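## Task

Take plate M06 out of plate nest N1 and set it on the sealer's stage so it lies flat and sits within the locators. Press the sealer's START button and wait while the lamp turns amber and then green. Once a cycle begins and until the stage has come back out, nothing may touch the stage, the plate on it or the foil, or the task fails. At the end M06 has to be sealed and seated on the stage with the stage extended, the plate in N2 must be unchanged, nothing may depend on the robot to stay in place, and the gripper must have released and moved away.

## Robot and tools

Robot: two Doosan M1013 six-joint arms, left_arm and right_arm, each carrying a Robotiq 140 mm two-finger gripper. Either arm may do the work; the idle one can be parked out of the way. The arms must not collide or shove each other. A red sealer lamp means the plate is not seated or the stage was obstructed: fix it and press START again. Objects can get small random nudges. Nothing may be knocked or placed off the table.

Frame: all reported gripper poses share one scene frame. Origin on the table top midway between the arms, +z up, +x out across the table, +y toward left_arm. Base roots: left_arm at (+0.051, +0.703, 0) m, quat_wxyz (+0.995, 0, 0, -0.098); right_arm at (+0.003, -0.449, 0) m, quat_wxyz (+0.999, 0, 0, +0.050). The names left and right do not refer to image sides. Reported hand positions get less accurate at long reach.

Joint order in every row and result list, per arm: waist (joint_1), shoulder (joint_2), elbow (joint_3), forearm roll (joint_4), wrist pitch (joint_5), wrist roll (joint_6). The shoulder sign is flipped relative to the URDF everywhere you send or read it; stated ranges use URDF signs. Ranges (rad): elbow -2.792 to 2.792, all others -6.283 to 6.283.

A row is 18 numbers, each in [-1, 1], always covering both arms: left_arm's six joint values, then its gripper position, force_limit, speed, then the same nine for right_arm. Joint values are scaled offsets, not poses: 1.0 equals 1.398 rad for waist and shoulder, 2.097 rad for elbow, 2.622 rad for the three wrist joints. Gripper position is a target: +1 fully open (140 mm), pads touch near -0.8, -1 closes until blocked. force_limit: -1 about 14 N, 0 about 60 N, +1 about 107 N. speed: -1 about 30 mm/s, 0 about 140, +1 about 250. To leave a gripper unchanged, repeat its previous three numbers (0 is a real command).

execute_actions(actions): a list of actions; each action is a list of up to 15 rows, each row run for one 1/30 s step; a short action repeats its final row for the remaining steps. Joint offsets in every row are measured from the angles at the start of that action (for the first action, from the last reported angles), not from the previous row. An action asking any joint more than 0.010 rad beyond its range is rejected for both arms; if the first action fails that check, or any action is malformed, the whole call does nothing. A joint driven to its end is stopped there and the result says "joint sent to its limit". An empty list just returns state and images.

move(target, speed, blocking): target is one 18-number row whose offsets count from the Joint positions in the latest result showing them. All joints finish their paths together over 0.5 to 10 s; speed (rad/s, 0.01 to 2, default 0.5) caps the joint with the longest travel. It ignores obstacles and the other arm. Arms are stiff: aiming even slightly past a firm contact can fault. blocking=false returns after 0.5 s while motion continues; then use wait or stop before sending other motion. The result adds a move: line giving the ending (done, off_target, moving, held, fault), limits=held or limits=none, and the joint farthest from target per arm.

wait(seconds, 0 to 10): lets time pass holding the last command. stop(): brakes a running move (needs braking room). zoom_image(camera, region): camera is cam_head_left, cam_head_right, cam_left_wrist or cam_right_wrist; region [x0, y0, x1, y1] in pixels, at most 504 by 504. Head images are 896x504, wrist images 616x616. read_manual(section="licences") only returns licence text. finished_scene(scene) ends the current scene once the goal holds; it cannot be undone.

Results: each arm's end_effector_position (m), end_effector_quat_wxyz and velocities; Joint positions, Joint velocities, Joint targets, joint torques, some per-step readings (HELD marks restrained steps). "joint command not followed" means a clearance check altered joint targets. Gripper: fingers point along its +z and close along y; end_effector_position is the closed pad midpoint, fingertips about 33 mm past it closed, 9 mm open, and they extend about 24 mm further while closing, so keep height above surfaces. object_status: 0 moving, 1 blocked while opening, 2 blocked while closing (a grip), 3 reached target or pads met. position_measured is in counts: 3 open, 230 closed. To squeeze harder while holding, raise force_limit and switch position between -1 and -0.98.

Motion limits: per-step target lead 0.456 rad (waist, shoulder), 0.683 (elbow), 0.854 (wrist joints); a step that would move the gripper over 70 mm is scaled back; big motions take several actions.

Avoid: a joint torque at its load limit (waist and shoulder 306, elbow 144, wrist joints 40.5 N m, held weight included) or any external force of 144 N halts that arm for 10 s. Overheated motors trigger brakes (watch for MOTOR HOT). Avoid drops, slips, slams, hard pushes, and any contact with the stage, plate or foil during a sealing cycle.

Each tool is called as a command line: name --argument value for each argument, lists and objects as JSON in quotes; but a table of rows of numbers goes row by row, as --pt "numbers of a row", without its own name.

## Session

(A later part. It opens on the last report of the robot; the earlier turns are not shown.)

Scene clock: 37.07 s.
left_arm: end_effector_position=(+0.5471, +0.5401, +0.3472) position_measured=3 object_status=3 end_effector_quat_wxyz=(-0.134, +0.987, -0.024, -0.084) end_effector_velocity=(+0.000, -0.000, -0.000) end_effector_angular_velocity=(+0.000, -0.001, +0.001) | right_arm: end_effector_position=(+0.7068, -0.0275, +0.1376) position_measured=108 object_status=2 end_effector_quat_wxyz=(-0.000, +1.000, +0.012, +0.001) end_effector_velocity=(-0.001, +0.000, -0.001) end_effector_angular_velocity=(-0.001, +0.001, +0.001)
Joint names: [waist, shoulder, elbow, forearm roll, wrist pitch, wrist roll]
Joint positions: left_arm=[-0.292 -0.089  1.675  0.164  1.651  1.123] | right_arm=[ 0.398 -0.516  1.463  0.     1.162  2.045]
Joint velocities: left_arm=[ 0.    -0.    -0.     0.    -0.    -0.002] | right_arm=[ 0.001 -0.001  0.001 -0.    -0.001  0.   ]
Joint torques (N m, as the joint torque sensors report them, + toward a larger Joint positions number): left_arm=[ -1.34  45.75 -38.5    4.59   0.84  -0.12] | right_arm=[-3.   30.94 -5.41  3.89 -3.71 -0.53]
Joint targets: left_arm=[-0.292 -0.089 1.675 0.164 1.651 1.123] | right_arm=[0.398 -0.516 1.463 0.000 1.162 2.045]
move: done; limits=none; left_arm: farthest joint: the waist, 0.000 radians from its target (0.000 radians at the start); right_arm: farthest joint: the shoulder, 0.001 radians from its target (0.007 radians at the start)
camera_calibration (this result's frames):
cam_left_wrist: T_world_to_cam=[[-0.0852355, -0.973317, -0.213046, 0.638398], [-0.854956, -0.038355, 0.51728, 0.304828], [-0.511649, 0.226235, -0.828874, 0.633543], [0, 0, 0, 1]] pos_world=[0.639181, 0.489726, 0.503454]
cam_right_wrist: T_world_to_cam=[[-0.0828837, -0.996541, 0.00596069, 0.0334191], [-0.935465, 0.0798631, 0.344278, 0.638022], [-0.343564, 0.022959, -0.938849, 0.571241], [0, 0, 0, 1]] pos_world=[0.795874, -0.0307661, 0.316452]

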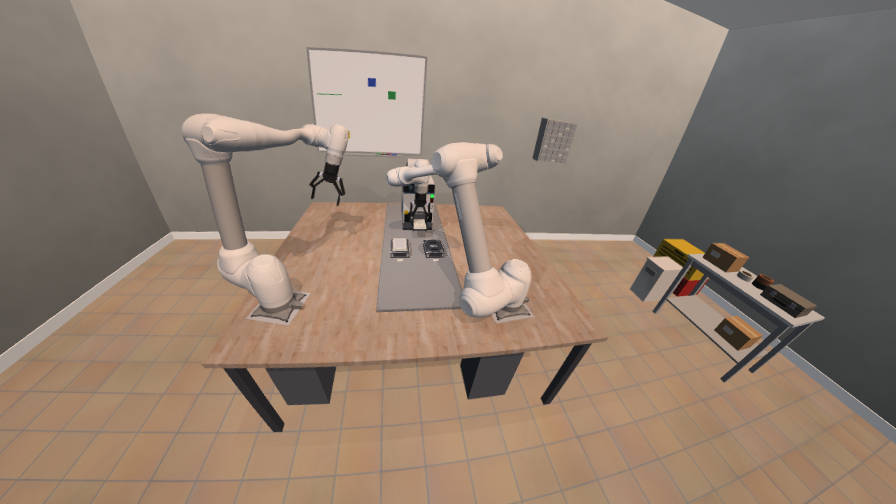

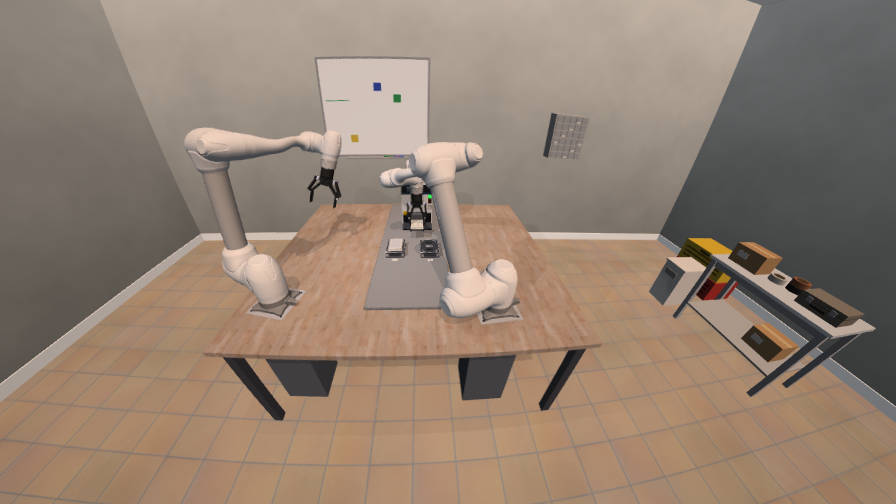

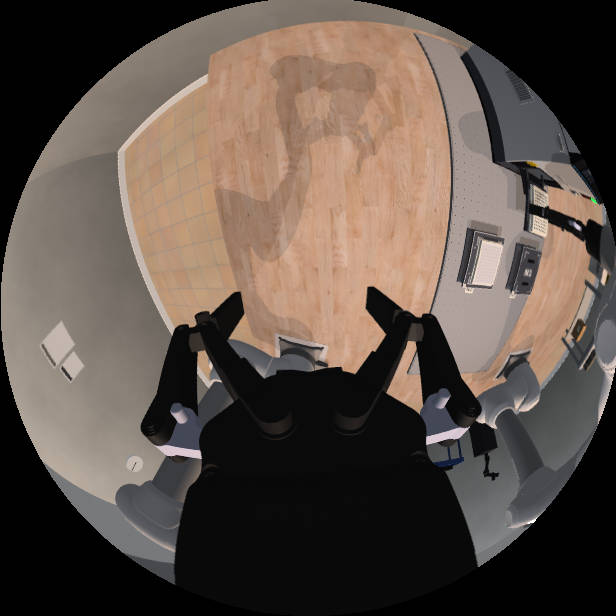

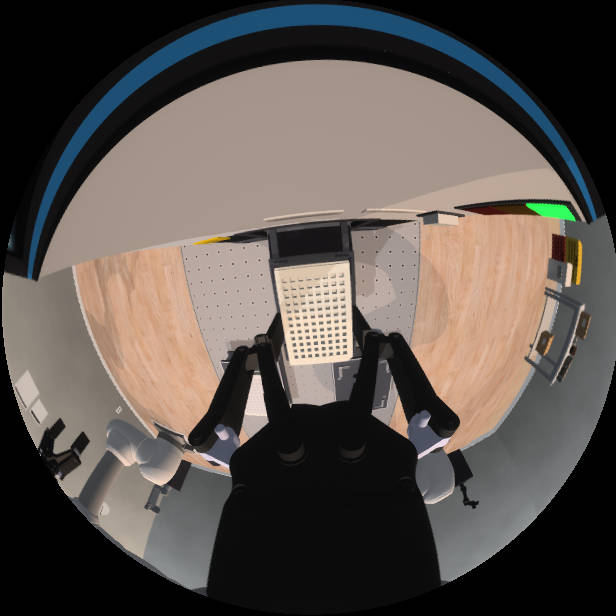

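move --target '[0,0,0,0,0,0,1,0,0, 0,0.0046,-0.0005,0,0.0031,0,-1,-0.3,-0.6]' --speed 0.03

move --target '[0,0,0,0,0,0,1,0,0, -0.0016,-0.0036,-0.004,0,0.0011,-0.0009,-1,-0.3,-0.6]' --speed 0.03

zoom_image --camera "cam_right_wrist" --region '[250, 210, 380, 340]'

zoom_image --camera "cam_head_left" --region '[400, 200, 440, 240]'

Scene clock: 39.27 s.
left_arm: end_effector_position=(+0.5471, +0.5401, +0.3472) position_measured=3 object_status=3 end_effector_quat_wxyz=(-0.134, +0.987, -0.024, -0.084) end_effector_velocity=(-0.000, +0.000, -0.000) end_effector_angular_velocity=(+0.002, +0.001, +0.001) | right_arm: end_effector_position=(+0.7049, -0.0285, +0.1433) position_measured=108 object_status=2 end_effector_quat_wxyz=(-0.000, +1.000, +0.012, +0.000) end_effector_velocity=(-0.001, +0.002, +0.001) end_effector_angular_velocity=(+0.001, -0.001, +0.002)
Joint names: [waist, shoulder, elbow, forearm roll, wrist pitch, wrist roll]
Joint positions: left_arm=[-0.292 -0.089  1.675  0.164  1.651  1.123] | right_arm=[ 0.398 -0.51   1.462  0.     1.17   2.045]
Joint velocities: left_arm=[ 0.    -0.     0.     0.001  0.002 -0.   ] | right_arm=[ 0.002  0.001 -0.     0.001  0.    -0.   ]
Joint torques (N m, as the joint torque sensors report them, + toward a larger Joint positions number): left_arm=[  0.07  45.83 -38.08   4.47   1.    -0.25] | right_arm=[ -3.97  85.81 -38.09   3.87  -0.36  -0.31]
Joint targets: left_arm=[-0.292 -0.089 1.675 0.164 1.651 1.123] | right_arm=[0.398 -0.509 1.462 0.000 1.170 2.045]
move: done; limits=none; left_arm: farthest joint: the waist, 0.000 radians from its target (0.000 radians at the start); right_arm: farthest joint: the waist, 0.000 radians from its target (0.000 radians at the start)
camera_calibration (this result's frames):
cam_left_wrist: T_world_to_cam=[[-0.0852352, -0.973317, -0.213046, 0.638398], [-0.854956, -0.0383553, 0.51728, 0.304828], [-0.511649, 0.226235, -0.828874, 0.633543], [0, 0, 0, 1]] pos_world=[0.639181, 0.489726, 0.503454]
cam_right_wrist: T_world_to_cam=[[-0.0828581, -0.99654, 0.00647314, 0.0321362], [-0.935191, 0.0799982, 0.344989, 0.634164], [-0.344313, 0.0225315, -0.938585, 0.57639], [0, 0, 0, 1]] pos_world=[0.794186, -0.0316939, 0.322004]

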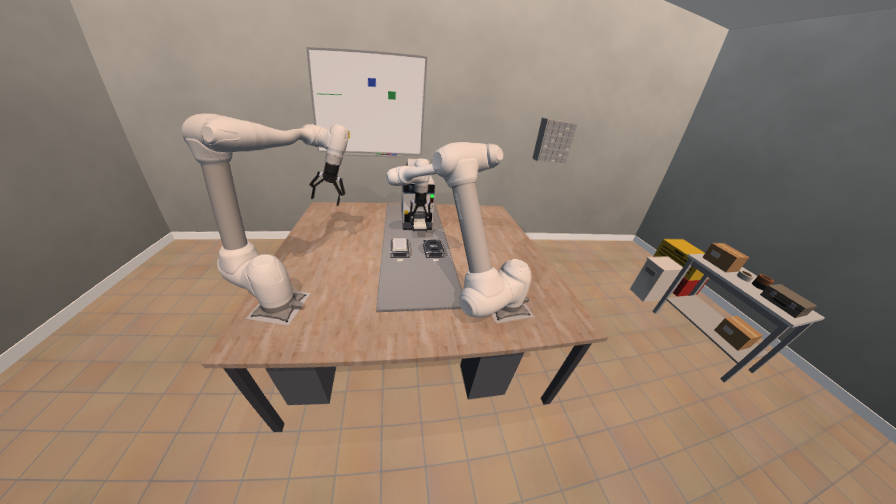

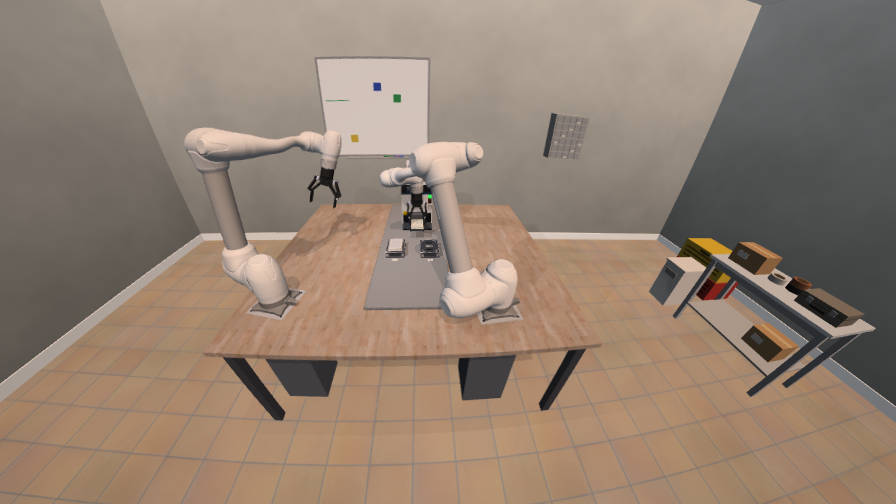

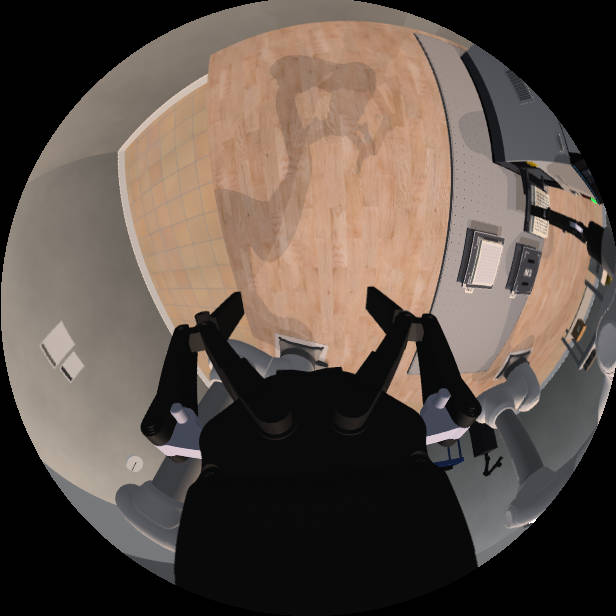

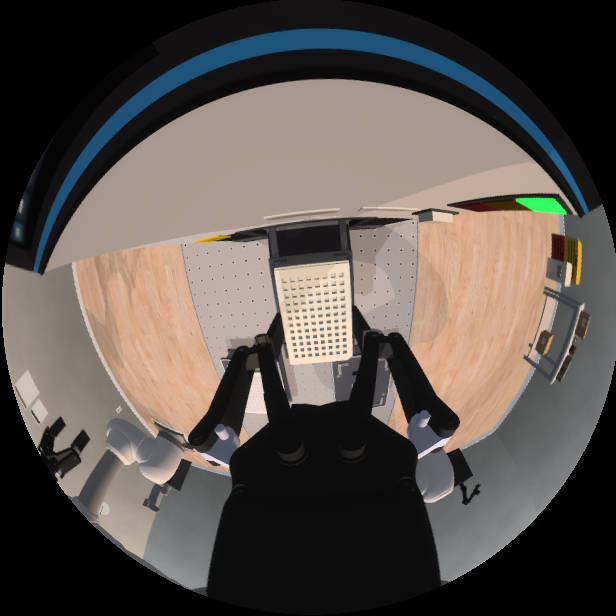

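Scene clock: 39.97 s.
left_arm: end_effector_position=(+0.5471, +0.5401, +0.3472) position_measured=3 object_status=3 end_effector_quat_wxyz=(-0.134, +0.987, -0.024, -0.084) end_effector_velocity=(-0.000, +0.000, -0.000) end_effector_angular_velocity=(+0.000, +0.000, +0.001) | right_arm: end_effector_position=(+0.7090, -0.0283, +0.1435) position_measured=108 object_status=2 end_effector_quat_wxyz=(-0.000, +1.000, +0.012, +0.000) end_effector_velocity=(+0.000, -0.001, -0.000) end_effector_angular_velocity=(-0.001, +0.000, -0.000)
Joint names: [waist, shoulder, elbow, forearm roll, wrist pitch, wrist roll]
Joint positions: left_arm=[-0.292 -0.089  1.675  0.164  1.651  1.123] | right_arm=[ 0.396 -0.515  1.453  0.     1.173  2.043]
Joint velocities: left_arm=[-0.    -0.    -0.    -0.     0.001 -0.001] | right_arm=[-0.001 -0.     0.    -0.001 -0.    -0.   ]
Joint torques (N m, as the joint torque sensors report them, + toward a larger Joint positions number): left_arm=[ -0.13  46.08 -38.67   4.56   0.81  -0.06] | right_arm=[ -3.    88.7  -38.36   3.79  -0.32  -0.33]
Joint targets: left_arm=[-0.292 -0.089 1.675 0.164 1.651 1.123] | right_arm=[0.396 -0.515 1.453 0.000 1.173 2.043]
move: done; limits=none; left_arm: farthest joint: the waist, 0.000 radians from its target (0.000 radians at the start); right_arm: farthest joint: the waist, 0.000 radians from its target (0.002 radians at the start)
camera_calibration (this result's frames):
cam_left_wrist: T_world_to_cam=[[-0.0852352, -0.973317, -0.213045, 0.638398], [-0.854956, -0.0383552, 0.51728, 0.304828], [-0.511649, 0.226235, -0.828875, 0.633543], [0, 0, 0, 1]] pos_world=[0.639181, 0.489726, 0.503454]
cam_right_wrist: T_world_to_cam=[[-0.0827368, -0.996552, 0.00620648, 0.032571], [-0.93535, 0.0798018, 0.344605, 0.638081], [-0.343912, 0.0227063, -0.938727, 0.577744], [0, 0, 0, 1]] pos_world=[0.798216, -0.0315797, 0.322256]

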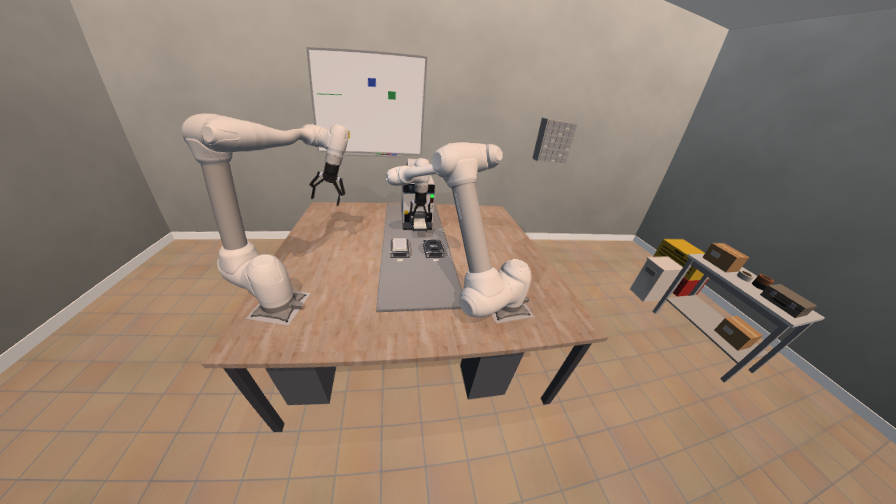

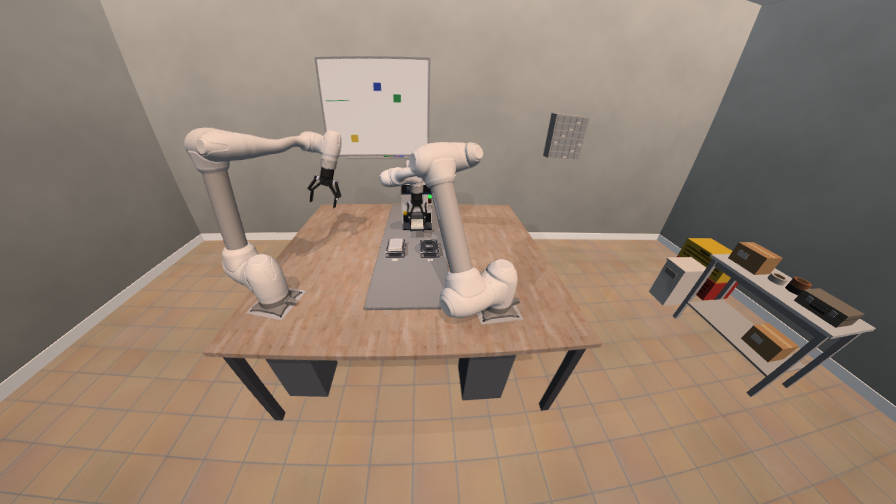

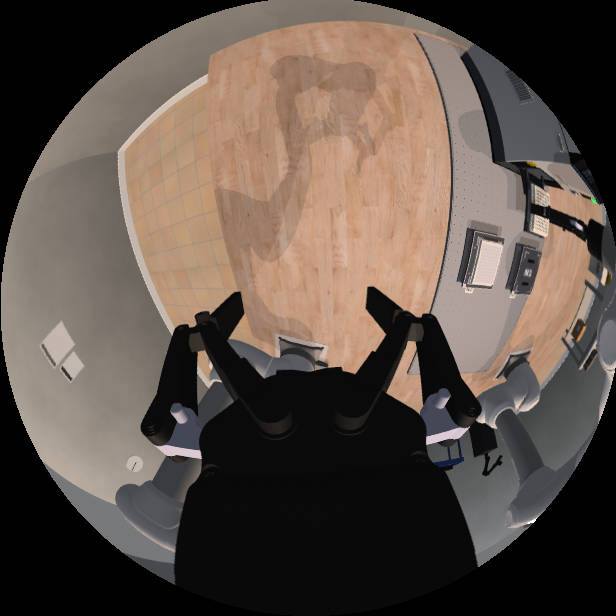

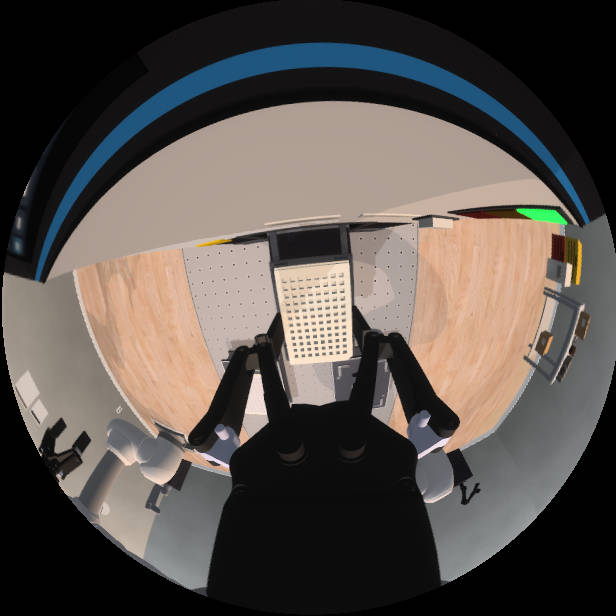

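Region (250, 210, 380, 340) of cam_right_wrist's 616x616 image, scaled by 3.877, with more detail than that image has.

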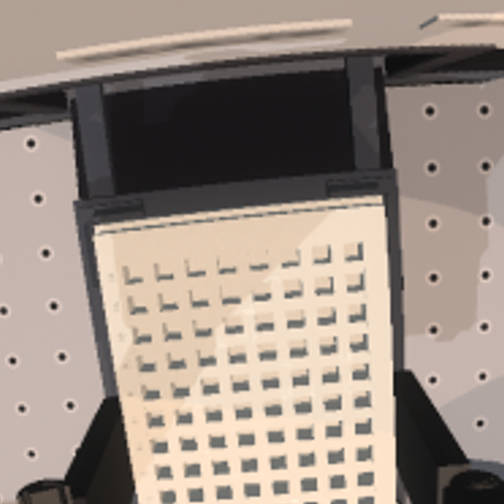

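Region (400, 200, 440, 240) of cam_head_left's 896x504 image, scaled by 12.600, with more detail than that image has.

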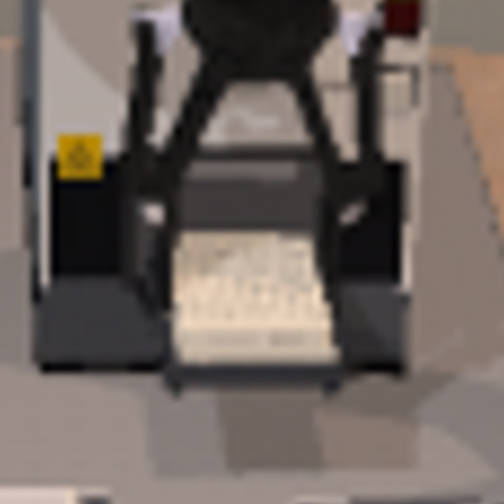

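move --target '[0,0,0,0,0,0,1,0,0, 0.0009,0,0,0,0,0.0004,-1,-0.3,-0.6]' --speed 0.02

move --target '[0,0,0,0,0,0,1,0,0, 0,-0.0017,0.0019,0,-0.0024,0,-1,-0.3,-0.6]' --speed 0.01

Scene clock: 41.43 s.
left_arm: end_effector_position=(+0.5471, +0.5401, +0.3472) position_measured=3 object_status=3 end_effector_quat_wxyz=(-0.134, +0.987, -0.024, -0.084) end_effector_velocity=(-0.000, -0.000, -0.000) end_effector_angular_velocity=(-0.001, +0.001, -0.001) | right_arm: end_effector_position=(+0.7085, -0.0274, +0.1435) position_measured=108 object_status=2 end_effector_quat_wxyz=(-0.000, +1.000, +0.012, +0.000) end_effector_velocity=(-0.001, +0.000, -0.000) end_effector_angular_velocity=(-0.001, +0.001, +0.001)
Joint names: [waist, shoulder, elbow, forearm roll, wrist pitch, wrist roll]
Joint positions: left_arm=[-0.292 -0.089  1.675  0.164  1.651  1.123] | right_arm=[ 0.397 -0.515  1.453  0.     1.173  2.044]
Joint velocities: left_arm=[ 0.    -0.    -0.    -0.001 -0.     0.001] | right_arm=[ 0.001 -0.     0.001 -0.     0.    -0.   ]
Joint torques (N m, as the joint torque sensors report them, + toward a larger Joint positions number): left_arm=[ -1.75  45.71 -37.94   4.6    0.95  -0.13] | right_arm=[ -2.94  88.43 -37.88   3.87  -0.38  -0.34]
Joint targets: left_arm=[-0.292 -0.089 1.675 0.164 1.651 1.123] | right_arm=[0.397 -0.515 1.453 0.000 1.173 2.044]
move: done; limits=none; left_arm: farthest joint: the waist, 0.000 radians from its target (0.000 radians at the start); right_arm: farthest joint: the waist, 0.000 radians from its target (0.002 radians at the start)
camera_calibration (this result's frames):
cam_left_wrist: T_world_to_cam=[[-0.0852356, -0.973317, -0.213046, 0.638398], [-0.854956, -0.0383549, 0.51728, 0.304828], [-0.511649, 0.226235, -0.828874, 0.633543], [0, 0, 0, 1]] pos_world=[0.639181, 0.489726, 0.503454]
cam_right_wrist: T_world_to_cam=[[-0.0825296, -0.996569, 0.00621467, 0.0332574], [-0.935361, 0.0796098, 0.344618, 0.637528], [-0.343931, 0.0226282, -0.938722, 0.57754], [0, 0, 0, 1]] pos_world=[0.797698, -0.0306789, 0.32224]

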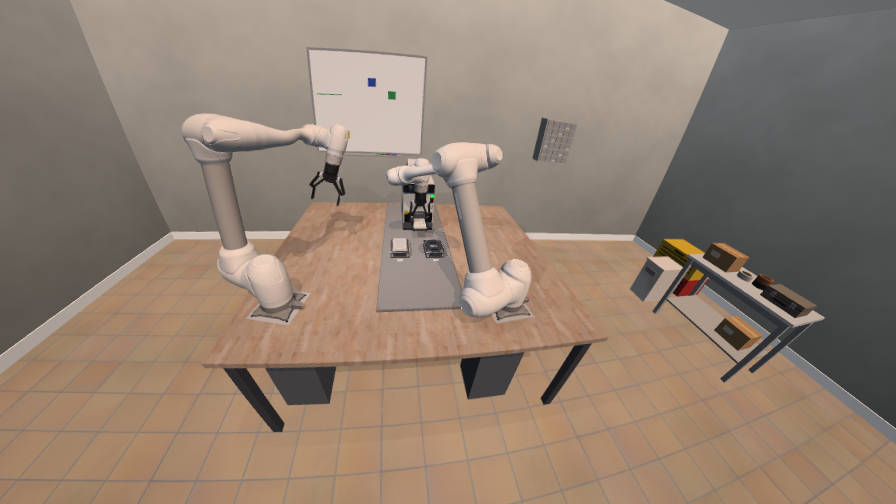

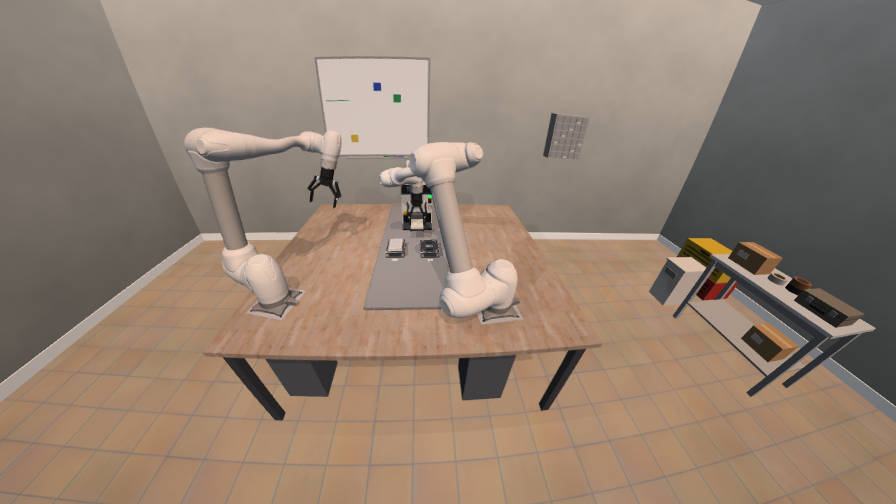

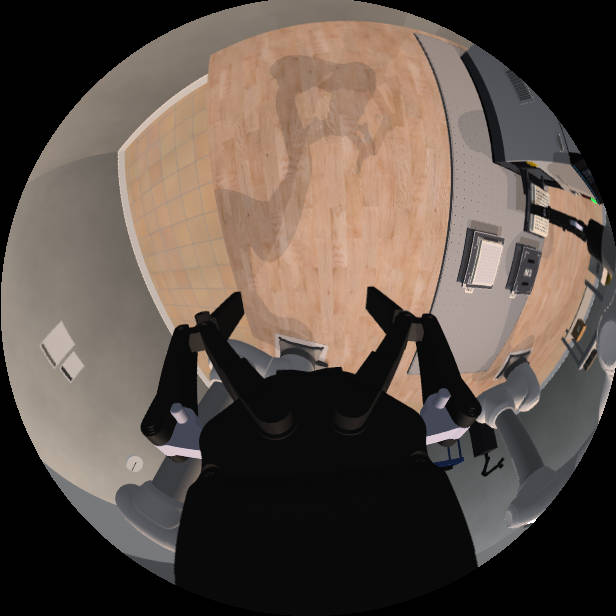

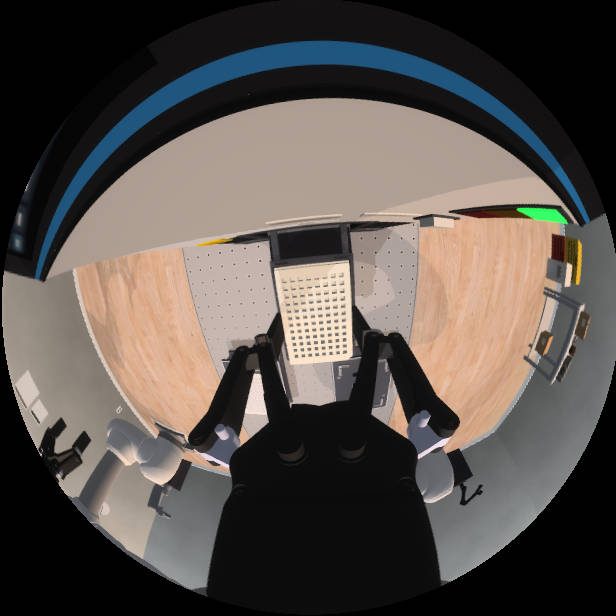

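Scene clock: 42.27 s.
left_arm: end_effector_position=(+0.5471, +0.5401, +0.3472) position_measured=3 object_status=3 end_effector_quat_wxyz=(-0.134, +0.987, -0.024, -0.084) end_effector_velocity=(-0.000, +0.000, +0.000) end_effector_angular_velocity=(-0.000, -0.001, +0.001) | right_arm: end_effector_position=(+0.7084, -0.0275, +0.1395) position_measured=108 object_status=2 end_effector_quat_wxyz=(-0.000, +1.000, +0.012, +0.000) end_effector_velocity=(-0.000, +0.000, -0.000) end_effector_angular_velocity=(-0.000, +0.000, +0.000)
Joint names: [waist, shoulder, elbow, forearm roll, wrist pitch, wrist roll]
Joint positions: left_arm=[-0.292 -0.089  1.675  0.164  1.651  1.123] | right_arm=[ 0.397 -0.517  1.457  0.     1.167  2.044]
Joint velocities: left_arm=[-0.     0.001 -0.     0.    -0.    -0.001] | right_arm=[ 0. -0.  0. -0. -0.  0.]
Joint torques (N m, as the joint torque sensors report them, + toward a larger Joint positions number): left_arm=[ -0.44  45.99 -38.4    4.52   0.88  -0.17] | right_arm=[ -3.55  87.93 -36.95   3.73  -0.01  -0.34]
Joint targets: left_arm=[-0.292 -0.089 1.675 0.164 1.651 1.123] | right_arm=[0.397 -0.517 1.457 0.000 1.167 2.044]
move: done; limits=none; left_arm: farthest joint: the waist, 0.000 radians from its target (0.000 radians at the start); right_arm: farthest joint: the waist, 0.000 radians from its target (0.000 radians at the start)
camera_calibration (this result's frames):
cam_left_wrist: T_world_to_cam=[[-0.0852353, -0.973317, -0.213046, 0.638398], [-0.854956, -0.0383551, 0.51728, 0.304828], [-0.511649, 0.226235, -0.828875, 0.633543], [0, 0, 0, 1]] pos_world=[0.639181, 0.489726, 0.503454]
cam_right_wrist: T_world_to_cam=[[-0.08253, -0.996569, 0.00624553, 0.0332125], [-0.935344, 0.0796197, 0.344662, 0.63879], [-0.343977, 0.0226032, -0.938706, 0.573785], [0, 0, 0, 1]] pos_world=[0.797598, -0.0307312, 0.318242]

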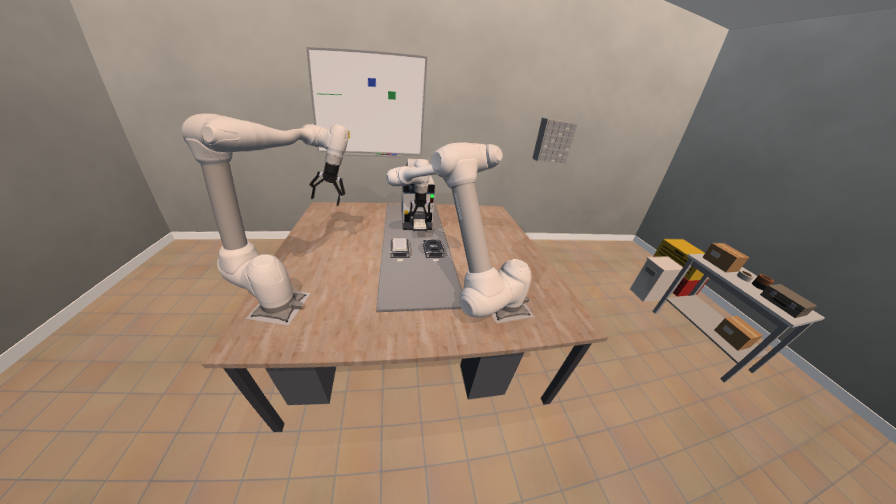

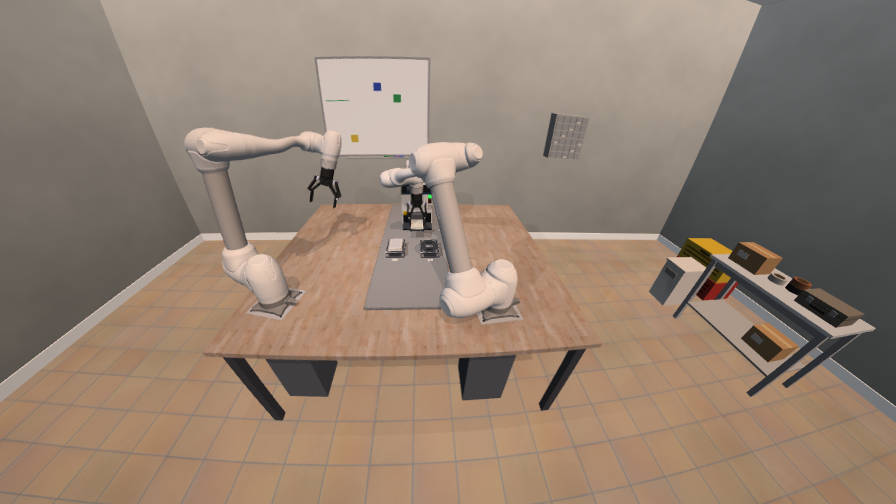

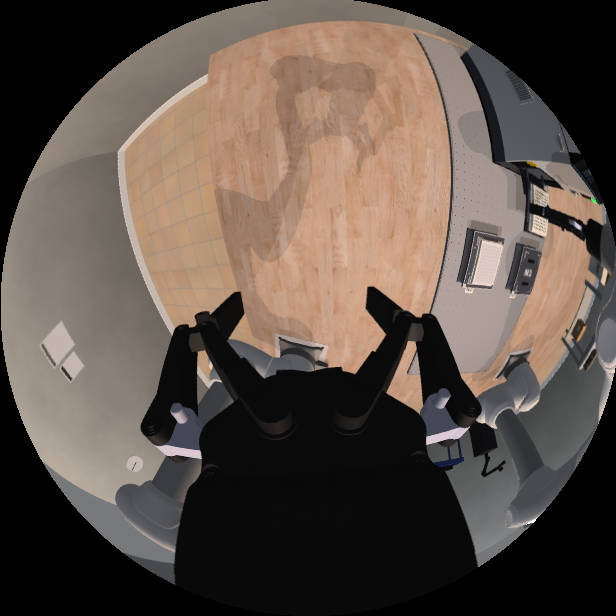

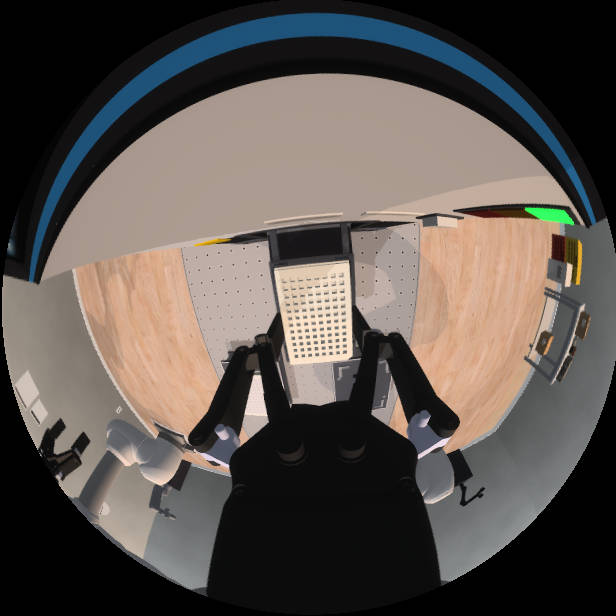

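execute_actions --actions '[]'

Scene clock: 43.60 s.
left_arm: end_effector_position=(+0.5471, +0.5401, +0.3472) position_measured=3 object_status=3 end_effector_quat_wxyz=(-0.134, +0.987, -0.024, -0.084) end_effector_velocity=(+0.000, -0.000, -0.000) end_effector_angular_velocity=(-0.001, -0.000, -0.001) | right_arm: end_effector_position=(+0.7084, -0.0275, +0.1395) position_measured=108 object_status=2 end_effector_quat_wxyz=(-0.000, +1.000, +0.012, +0.000) end_effector_velocity=(-0.000, +0.000, +0.000) end_effector_angular_velocity=(-0.000, +0.000, -0.000)
Joint names: [waist, shoulder, elbow, forearm roll, wrist pitch, wrist roll]
Joint positions: left_arm=[-0.292 -0.089  1.675  0.164  1.651  1.123] | right_arm=[ 0.397 -0.517  1.457  0.     1.167  2.044]
Joint velocities: left_arm=[ 0.    -0.     0.    -0.001 -0.001  0.001] | right_arm=[0. 0. 0. 0. 0. 0.]
Joint torques (N m, as the joint torque sensors report them, + toward a larger Joint positions number): left_arm=[ -1.51  46.34 -38.15   4.82   0.72  -0.23] | right_arm=[ -3.06  87.5  -36.84   3.63   0.    -0.37]
Joint targets: left_arm=[-0.292 -0.089 1.675 0.164 1.651 1.123] | right_arm=[0.397 -0.517 1.457 0.000 1.167 2.044]
camera_calibration (this result's frames):
cam_left_wrist: T_world_to_cam=[[-0.0852354, -0.973317, -0.213045, 0.638398], [-0.854956, -0.038355, 0.51728, 0.304828], [-0.511649, 0.226235, -0.828874, 0.633543], [0, 0, 0, 1]] pos_world=[0.639181, 0.489726, 0.503454]
cam_right_wrist: T_world_to_cam=[[-0.08253, -0.996569, 0.00625212, 0.0332092], [-0.935341, 0.0796217, 0.344672, 0.638785], [-0.343987, 0.0225979, -0.938703, 0.573783], [0, 0, 0, 1]] pos_world=[0.797596, -0.0307322, 0.318232]

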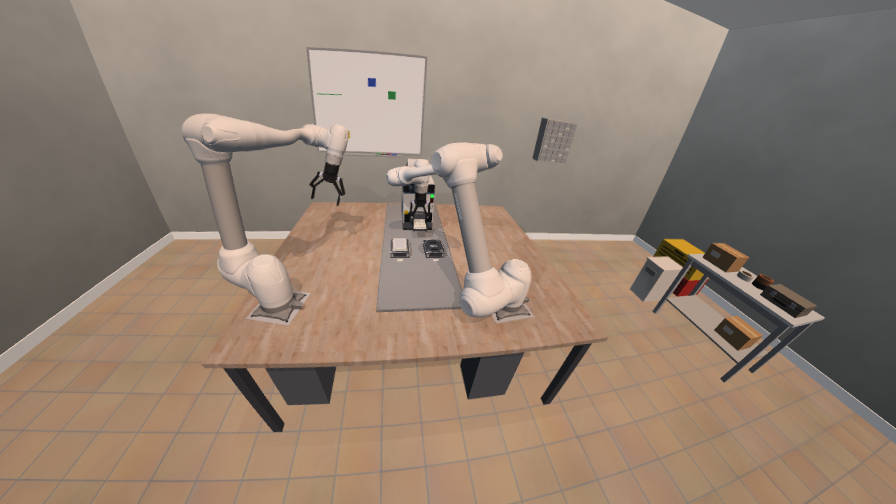

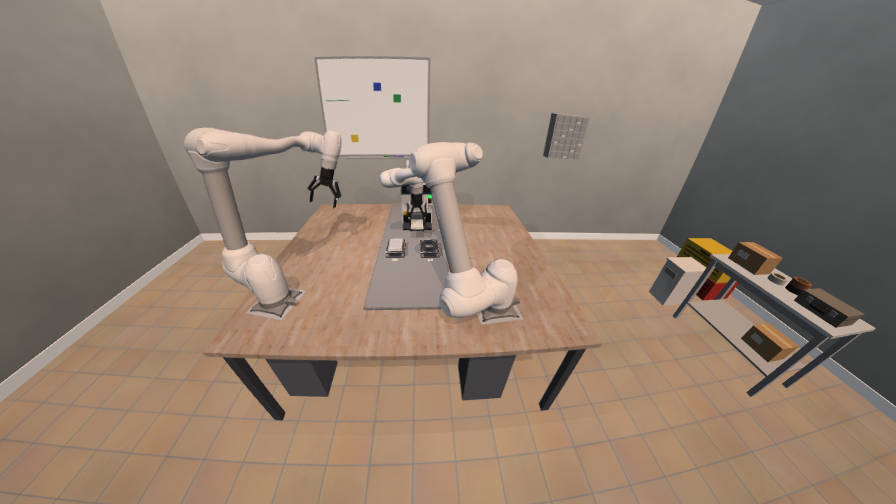

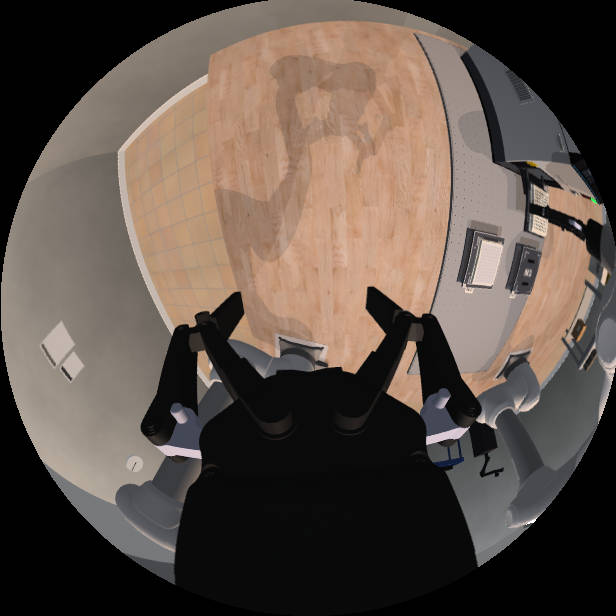

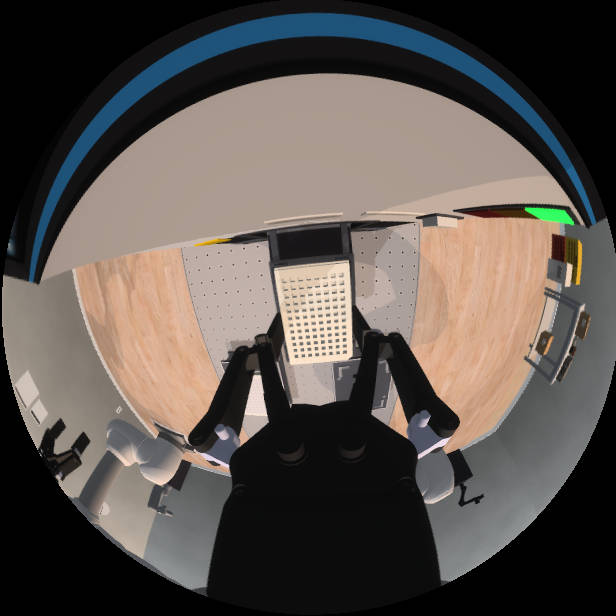

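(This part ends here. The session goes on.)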